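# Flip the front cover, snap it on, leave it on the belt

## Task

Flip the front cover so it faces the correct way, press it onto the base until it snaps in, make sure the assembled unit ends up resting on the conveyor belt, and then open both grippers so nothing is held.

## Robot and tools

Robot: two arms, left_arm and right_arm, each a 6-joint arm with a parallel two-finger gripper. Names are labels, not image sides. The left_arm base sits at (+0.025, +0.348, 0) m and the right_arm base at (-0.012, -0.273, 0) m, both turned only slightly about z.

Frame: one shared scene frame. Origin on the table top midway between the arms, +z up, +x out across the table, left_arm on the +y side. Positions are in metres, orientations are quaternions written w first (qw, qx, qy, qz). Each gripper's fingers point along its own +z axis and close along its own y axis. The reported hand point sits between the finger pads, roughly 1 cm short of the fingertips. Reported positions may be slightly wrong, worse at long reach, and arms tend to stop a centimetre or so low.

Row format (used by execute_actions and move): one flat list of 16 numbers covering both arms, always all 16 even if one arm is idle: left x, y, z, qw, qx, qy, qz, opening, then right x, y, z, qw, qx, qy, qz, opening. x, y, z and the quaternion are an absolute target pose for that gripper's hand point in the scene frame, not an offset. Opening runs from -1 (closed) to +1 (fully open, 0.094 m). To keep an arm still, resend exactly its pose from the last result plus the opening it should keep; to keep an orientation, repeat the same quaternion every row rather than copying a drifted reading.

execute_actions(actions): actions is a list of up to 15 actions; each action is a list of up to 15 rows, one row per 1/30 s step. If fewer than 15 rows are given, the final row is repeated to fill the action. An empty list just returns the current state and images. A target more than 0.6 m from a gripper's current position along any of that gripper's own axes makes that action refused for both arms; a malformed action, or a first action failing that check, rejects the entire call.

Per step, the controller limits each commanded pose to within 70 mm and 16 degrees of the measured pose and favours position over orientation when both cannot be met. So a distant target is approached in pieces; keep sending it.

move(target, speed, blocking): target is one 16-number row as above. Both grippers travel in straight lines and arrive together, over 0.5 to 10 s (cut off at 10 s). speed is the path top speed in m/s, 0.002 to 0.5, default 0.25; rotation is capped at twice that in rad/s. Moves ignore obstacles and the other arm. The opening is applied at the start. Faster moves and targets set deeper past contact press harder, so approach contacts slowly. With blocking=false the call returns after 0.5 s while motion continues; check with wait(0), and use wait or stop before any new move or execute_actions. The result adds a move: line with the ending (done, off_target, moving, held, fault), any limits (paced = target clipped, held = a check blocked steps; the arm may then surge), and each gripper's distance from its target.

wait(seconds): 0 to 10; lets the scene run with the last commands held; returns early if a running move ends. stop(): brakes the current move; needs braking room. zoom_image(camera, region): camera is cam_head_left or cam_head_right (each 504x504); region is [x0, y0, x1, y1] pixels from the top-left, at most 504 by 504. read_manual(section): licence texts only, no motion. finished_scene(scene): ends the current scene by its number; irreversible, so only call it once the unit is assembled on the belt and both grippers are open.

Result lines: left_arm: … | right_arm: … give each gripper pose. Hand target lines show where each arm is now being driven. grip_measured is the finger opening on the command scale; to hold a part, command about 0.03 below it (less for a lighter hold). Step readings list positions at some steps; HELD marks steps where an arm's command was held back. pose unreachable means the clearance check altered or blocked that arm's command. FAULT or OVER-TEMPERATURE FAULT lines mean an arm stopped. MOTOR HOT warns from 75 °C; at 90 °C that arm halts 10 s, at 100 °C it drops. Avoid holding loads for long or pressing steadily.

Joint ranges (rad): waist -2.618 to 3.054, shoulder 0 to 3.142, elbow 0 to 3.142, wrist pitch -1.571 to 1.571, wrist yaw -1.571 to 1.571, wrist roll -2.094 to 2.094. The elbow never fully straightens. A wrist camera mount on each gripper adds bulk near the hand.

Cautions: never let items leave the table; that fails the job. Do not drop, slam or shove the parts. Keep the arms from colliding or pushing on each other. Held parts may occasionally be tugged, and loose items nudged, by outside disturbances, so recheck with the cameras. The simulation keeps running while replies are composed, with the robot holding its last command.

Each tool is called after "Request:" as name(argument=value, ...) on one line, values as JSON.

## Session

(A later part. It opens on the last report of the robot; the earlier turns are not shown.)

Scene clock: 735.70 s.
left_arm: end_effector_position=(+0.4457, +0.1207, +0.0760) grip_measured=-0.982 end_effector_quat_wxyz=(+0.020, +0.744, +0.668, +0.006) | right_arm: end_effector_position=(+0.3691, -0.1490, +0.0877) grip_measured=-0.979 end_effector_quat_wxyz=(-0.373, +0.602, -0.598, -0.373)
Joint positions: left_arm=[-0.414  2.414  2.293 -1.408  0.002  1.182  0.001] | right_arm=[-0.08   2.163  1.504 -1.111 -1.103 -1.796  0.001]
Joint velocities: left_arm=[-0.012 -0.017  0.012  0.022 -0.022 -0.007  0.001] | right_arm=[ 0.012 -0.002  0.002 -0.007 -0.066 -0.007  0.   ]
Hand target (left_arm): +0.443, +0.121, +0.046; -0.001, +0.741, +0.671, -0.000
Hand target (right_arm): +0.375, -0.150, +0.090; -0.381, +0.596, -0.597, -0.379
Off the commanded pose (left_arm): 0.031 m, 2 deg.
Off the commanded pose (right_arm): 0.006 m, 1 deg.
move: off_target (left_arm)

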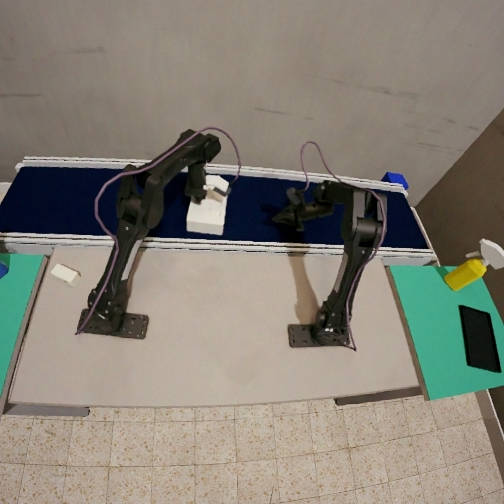

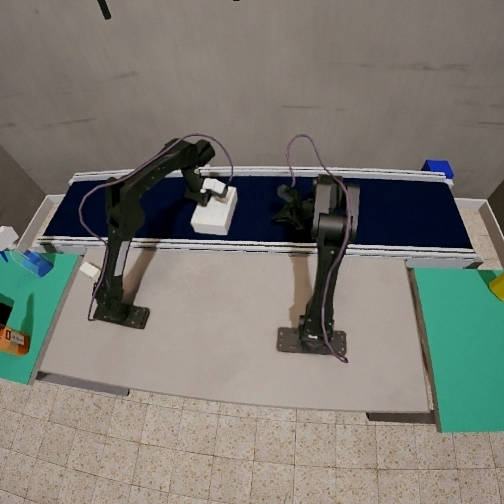

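Snapped on that side; one more press toward the other side to be sure.

Request:
move(target=[0.44,0.09,0.115,0,0.74,0.67,0,-1, 0.375,-0.15,0.09,0.38,-0.596,0.596,0.38,-1], speed=0.06)

Request:
move(target=[0.435,0.048,0.10,0.05,0.74,0.67,0,-1, 0.375,-0.15,0.09,0.38,-0.596,0.596,0.38,-1], speed=0.06)

Request:
move(target=[0.435,0.048,0.048,0.05,0.74,0.67,0,-1, 0.375,-0.15,0.09,0.38,-0.596,0.596,0.38,-1], speed=0.02)

Request:
move(target=[0.42,0.07,0.14,0.05,0.74,0.67,0,-1, 0.375,-0.15,0.09,0.38,-0.596,0.596,0.38,-1], speed=0.08)

Request:
move(target=[0.33,0.28,0.15,0,0.74,0.67,0,-1, 0.375,-0.15,0.09,0.38,-0.596,0.596,0.38,-1])

Request:
zoom_image(camera="cam_head_right", region=[175, 175, 265, 245])

Scene clock: 746.37 s.
left_arm: end_effector_position=(+0.4420, +0.0911, +0.1097) grip_measured=-0.982 end_effector_quat_wxyz=(+0.042, +0.744, +0.667, +0.011) | right_arm: end_effector_position=(+0.3691, -0.1490, +0.0877) grip_measured=-0.979 end_effector_quat_wxyz=(-0.373, +0.603, -0.598, -0.373)
Joint positions: left_arm=[-0.471  2.475  2.539 -1.548  0.002  1.125  0.001] | right_arm=[-0.08   2.163  1.504 -1.111 -1.103 -1.796  0.001]
Joint velocities: left_arm=[-0.007 -0.002  0.007  0.007 -0.037 -0.066 -0.001] | right_arm=[-0.012 -0.002  0.017 -0.037  0.051 -0.051  0.001]
Hand target (left_arm): +0.440, +0.090, +0.114; +0.042, +0.741, +0.670, +0.012
Hand target (right_arm): +0.375, -0.150, +0.090; -0.381, +0.596, -0.597, -0.379
Off the commanded pose (left_arm): 0.006 m, 5 deg.
Off the commanded pose (right_arm): 0.006 m, 1 deg.
joint sent to its limit (left arm) — the command would take joint 4 (wrist pitch) past its lower limit, so that joint was sent only as far as its limit.
move: off_target (left_arm)

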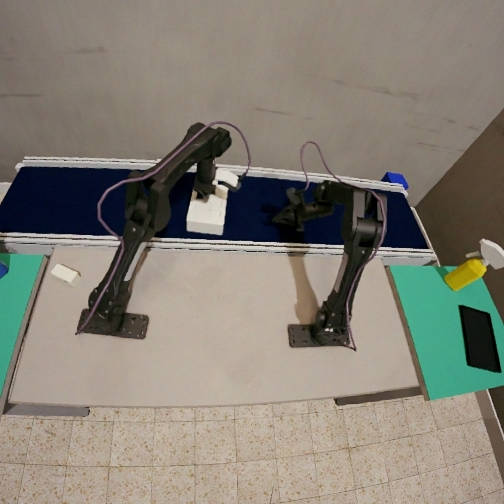

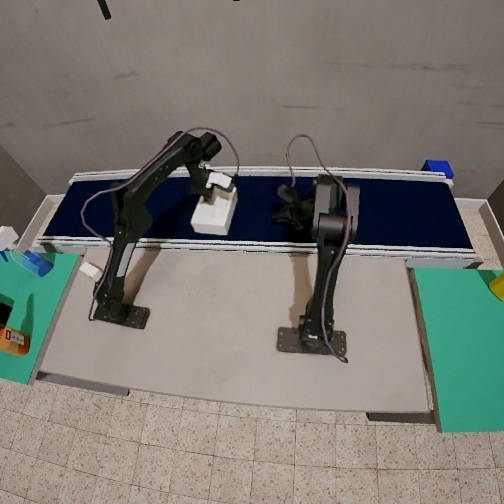

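Scene clock: 747.47 s.
left_arm: end_effector_position=(+0.4386, +0.0513, +0.1026) grip_measured=-0.982 end_effector_quat_wxyz=(+0.062, +0.743, +0.667, +0.012) | right_arm: end_effector_position=(+0.3690, -0.1490, +0.0876) grip_measured=-0.979 end_effector_quat_wxyz=(-0.373, +0.603, -0.598, -0.373)
Joint positions: left_arm=[-0.541  2.558  2.661 -1.549  0.003  1.055  0.001] | right_arm=[-0.08   2.163  1.504 -1.111 -1.102 -1.796  0.001]
Joint velocities: left_arm=[ 0.027 -0.007  0.017 -0.037  0.066  0.007  0.   ] | right_arm=[ 0.007 -0.012 -0.002  0.007 -0.007 -0.022 -0.001]
Hand target (left_arm): +0.435, +0.048, +0.100; +0.057, +0.740, +0.670, +0.002
Hand target (right_arm): +0.375, -0.150, +0.090; -0.381, +0.596, -0.597, -0.379
Off the commanded pose (left_arm): 0.006 m, 2 deg.
Off the commanded pose (right_arm): 0.007 m, 1 deg.
joint sent to its limit (left arm) — the command would take joint 4 (wrist pitch) past its lower limit, so that joint was sent only as far as its limit.
move: done

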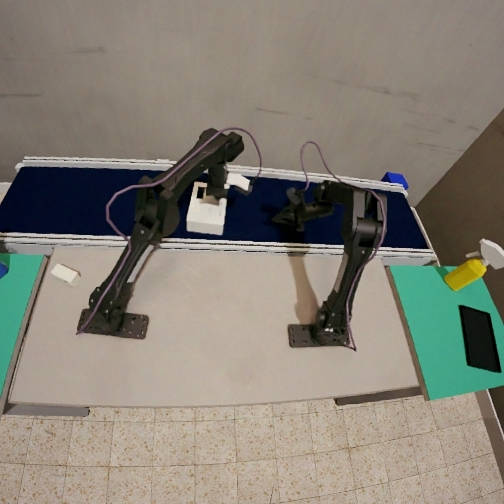

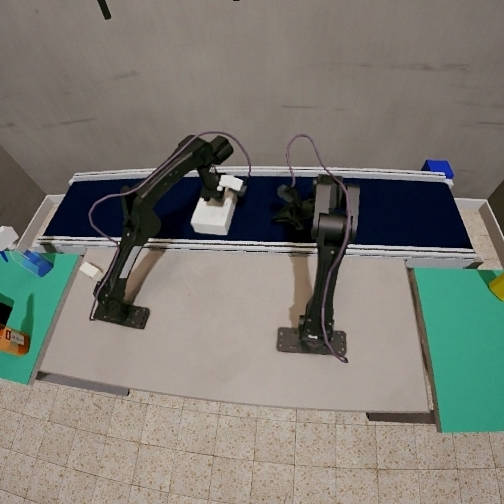

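Scene clock: 750.43 s.
left_arm: end_effector_position=(+0.4377, +0.0520, +0.0769) grip_measured=-0.982 end_effector_quat_wxyz=(+0.066, +0.742, +0.667, +0.013) | right_arm: end_effector_position=(+0.3690, -0.1490, +0.0877) grip_measured=-0.979 end_effector_quat_wxyz=(-0.373, +0.603, -0.598, -0.374)
Joint positions: left_arm=[-0.541  2.461  2.374 -1.35   0.003  1.054  0.001] | right_arm=[-0.08   2.163  1.504 -1.111 -1.103 -1.796  0.001]
Joint velocities: left_arm=[-0.012 -0.022 -0.012 -0.037 -0.066 -0.066  0.   ] | right_arm=[-0.017  0.012  0.002 -0.066 -0.051 -0.022 -0.001]
Hand target (left_arm): +0.433, +0.049, +0.049; +0.049, +0.740, +0.670, -0.000
Hand target (right_arm): +0.375, -0.150, +0.090; -0.381, +0.596, -0.597, -0.379
Off the commanded pose (left_arm): 0.029 m, 2 deg.
Off the commanded pose (right_arm): 0.007 m, 1 deg.
move: off_target (left_arm)

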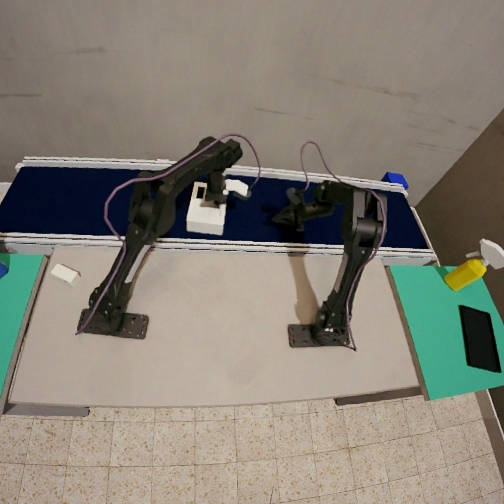

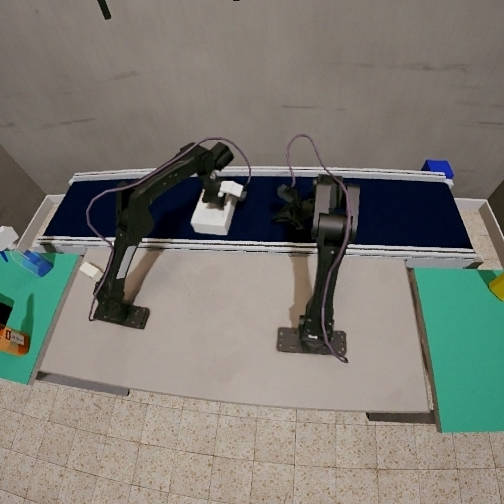

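Scene clock: 751.70 s.
left_arm: end_effector_position=(+0.4245, +0.0666, +0.1331) grip_measured=-0.982 end_effector_quat_wxyz=(+0.066, +0.739, +0.670, +0.012) | right_arm: end_effector_position=(+0.3690, -0.1490, +0.0877) grip_measured=-0.979 end_effector_quat_wxyz=(-0.373, +0.603, -0.598, -0.374)
Joint positions: left_arm=[-0.532  2.422  2.532 -1.548  0.005  1.054  0.001] | right_arm=[-0.08   2.163  1.504 -1.111 -1.103 -1.796  0.001]
Joint velocities: left_arm=[-0.022 -0.002 -0.007 -0.007  0.037 -0.007 -0.   ] | right_arm=[-0.002 -0.002 -0.012 -0.022  0.051 -0.037 -0.001]
Hand target (left_arm): +0.420, +0.070, +0.140; +0.066, +0.740, +0.670, +0.003
Hand target (right_arm): +0.375, -0.150, +0.090; -0.381, +0.596, -0.597, -0.379
Off the commanded pose (left_arm): 0.009 m, 2 deg.
Off the commanded pose (right_arm): 0.007 m, 1 deg.
joint sent to its limit (left arm) — the command would take joint 4 (wrist pitch) past its lower limit, so that joint was sent only as far as its limit.
move: done

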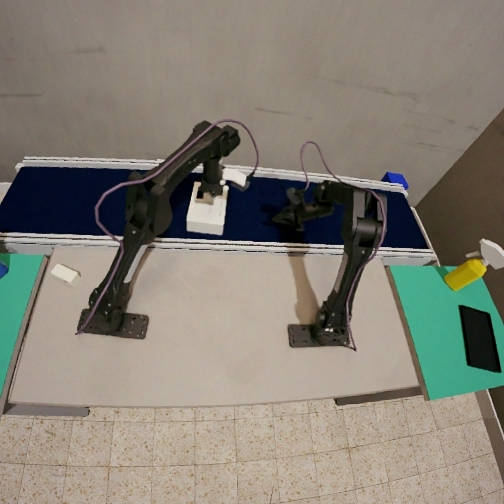

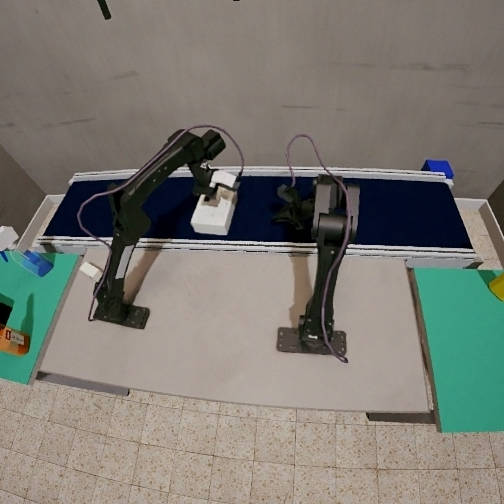

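Scene clock: 753.23 s.
left_arm: end_effector_position=(+0.3356, +0.2785, +0.1525) grip_measured=-0.982 end_effector_quat_wxyz=(+0.003, +0.737, +0.676, +0.001) | right_arm: end_effector_position=(+0.3690, -0.1490, +0.0877) grip_measured=-0.979 end_effector_quat_wxyz=(-0.373, +0.603, -0.598, -0.374)
Joint positions: left_arm=[-0.14   1.742  1.59  -1.412  0.001  1.434  0.001] | right_arm=[-0.08   2.163  1.504 -1.111 -1.103 -1.796  0.001]
Joint velocities: left_arm=[-0.002 -0.007  0.017  0.022 -0.066 -0.007  0.   ] | right_arm=[-0.002 -0.007  0.012 -0.007  0.11  -0.037 -0.   ]
Hand target (left_arm): +0.329, +0.280, +0.152; +0.001, +0.741, +0.671, -0.002
Hand target (right_arm): +0.375, -0.150, +0.090; -0.381, +0.596, -0.597, -0.379
Off the commanded pose (left_arm): 0.006 m, 1 deg.
Off the commanded pose (right_arm): 0.007 m, 1 deg.
move: done

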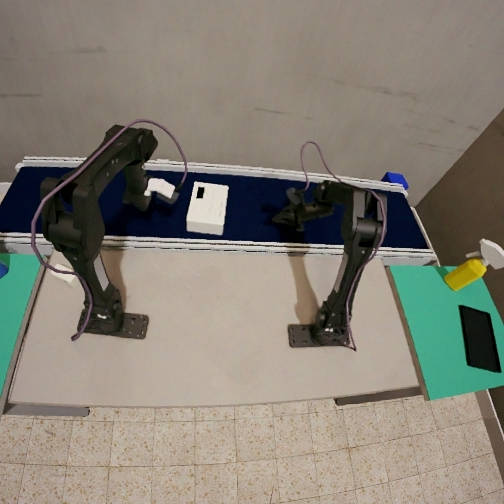

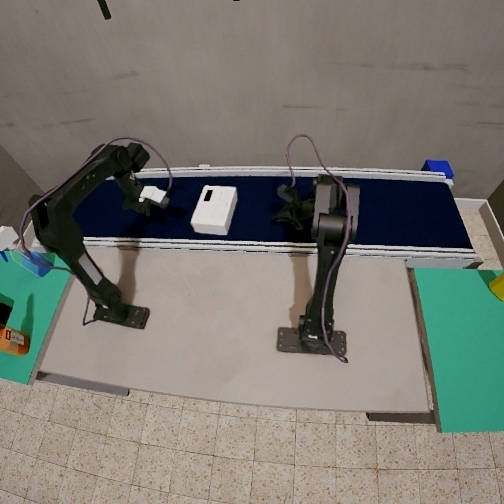

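Region (175, 175, 265, 245) of cam_head_right's 504x504 image, scaled by 5.600, with more detail than that image has.

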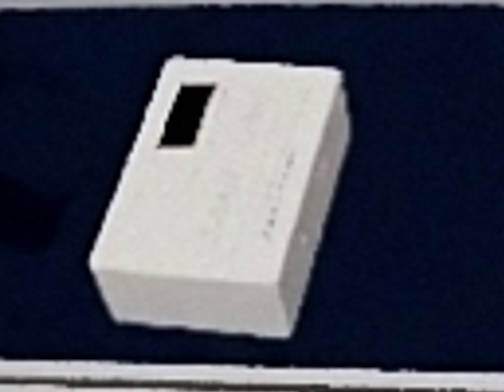

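Request:
finished_scene(scene=1)

The scene is finished: the task was done.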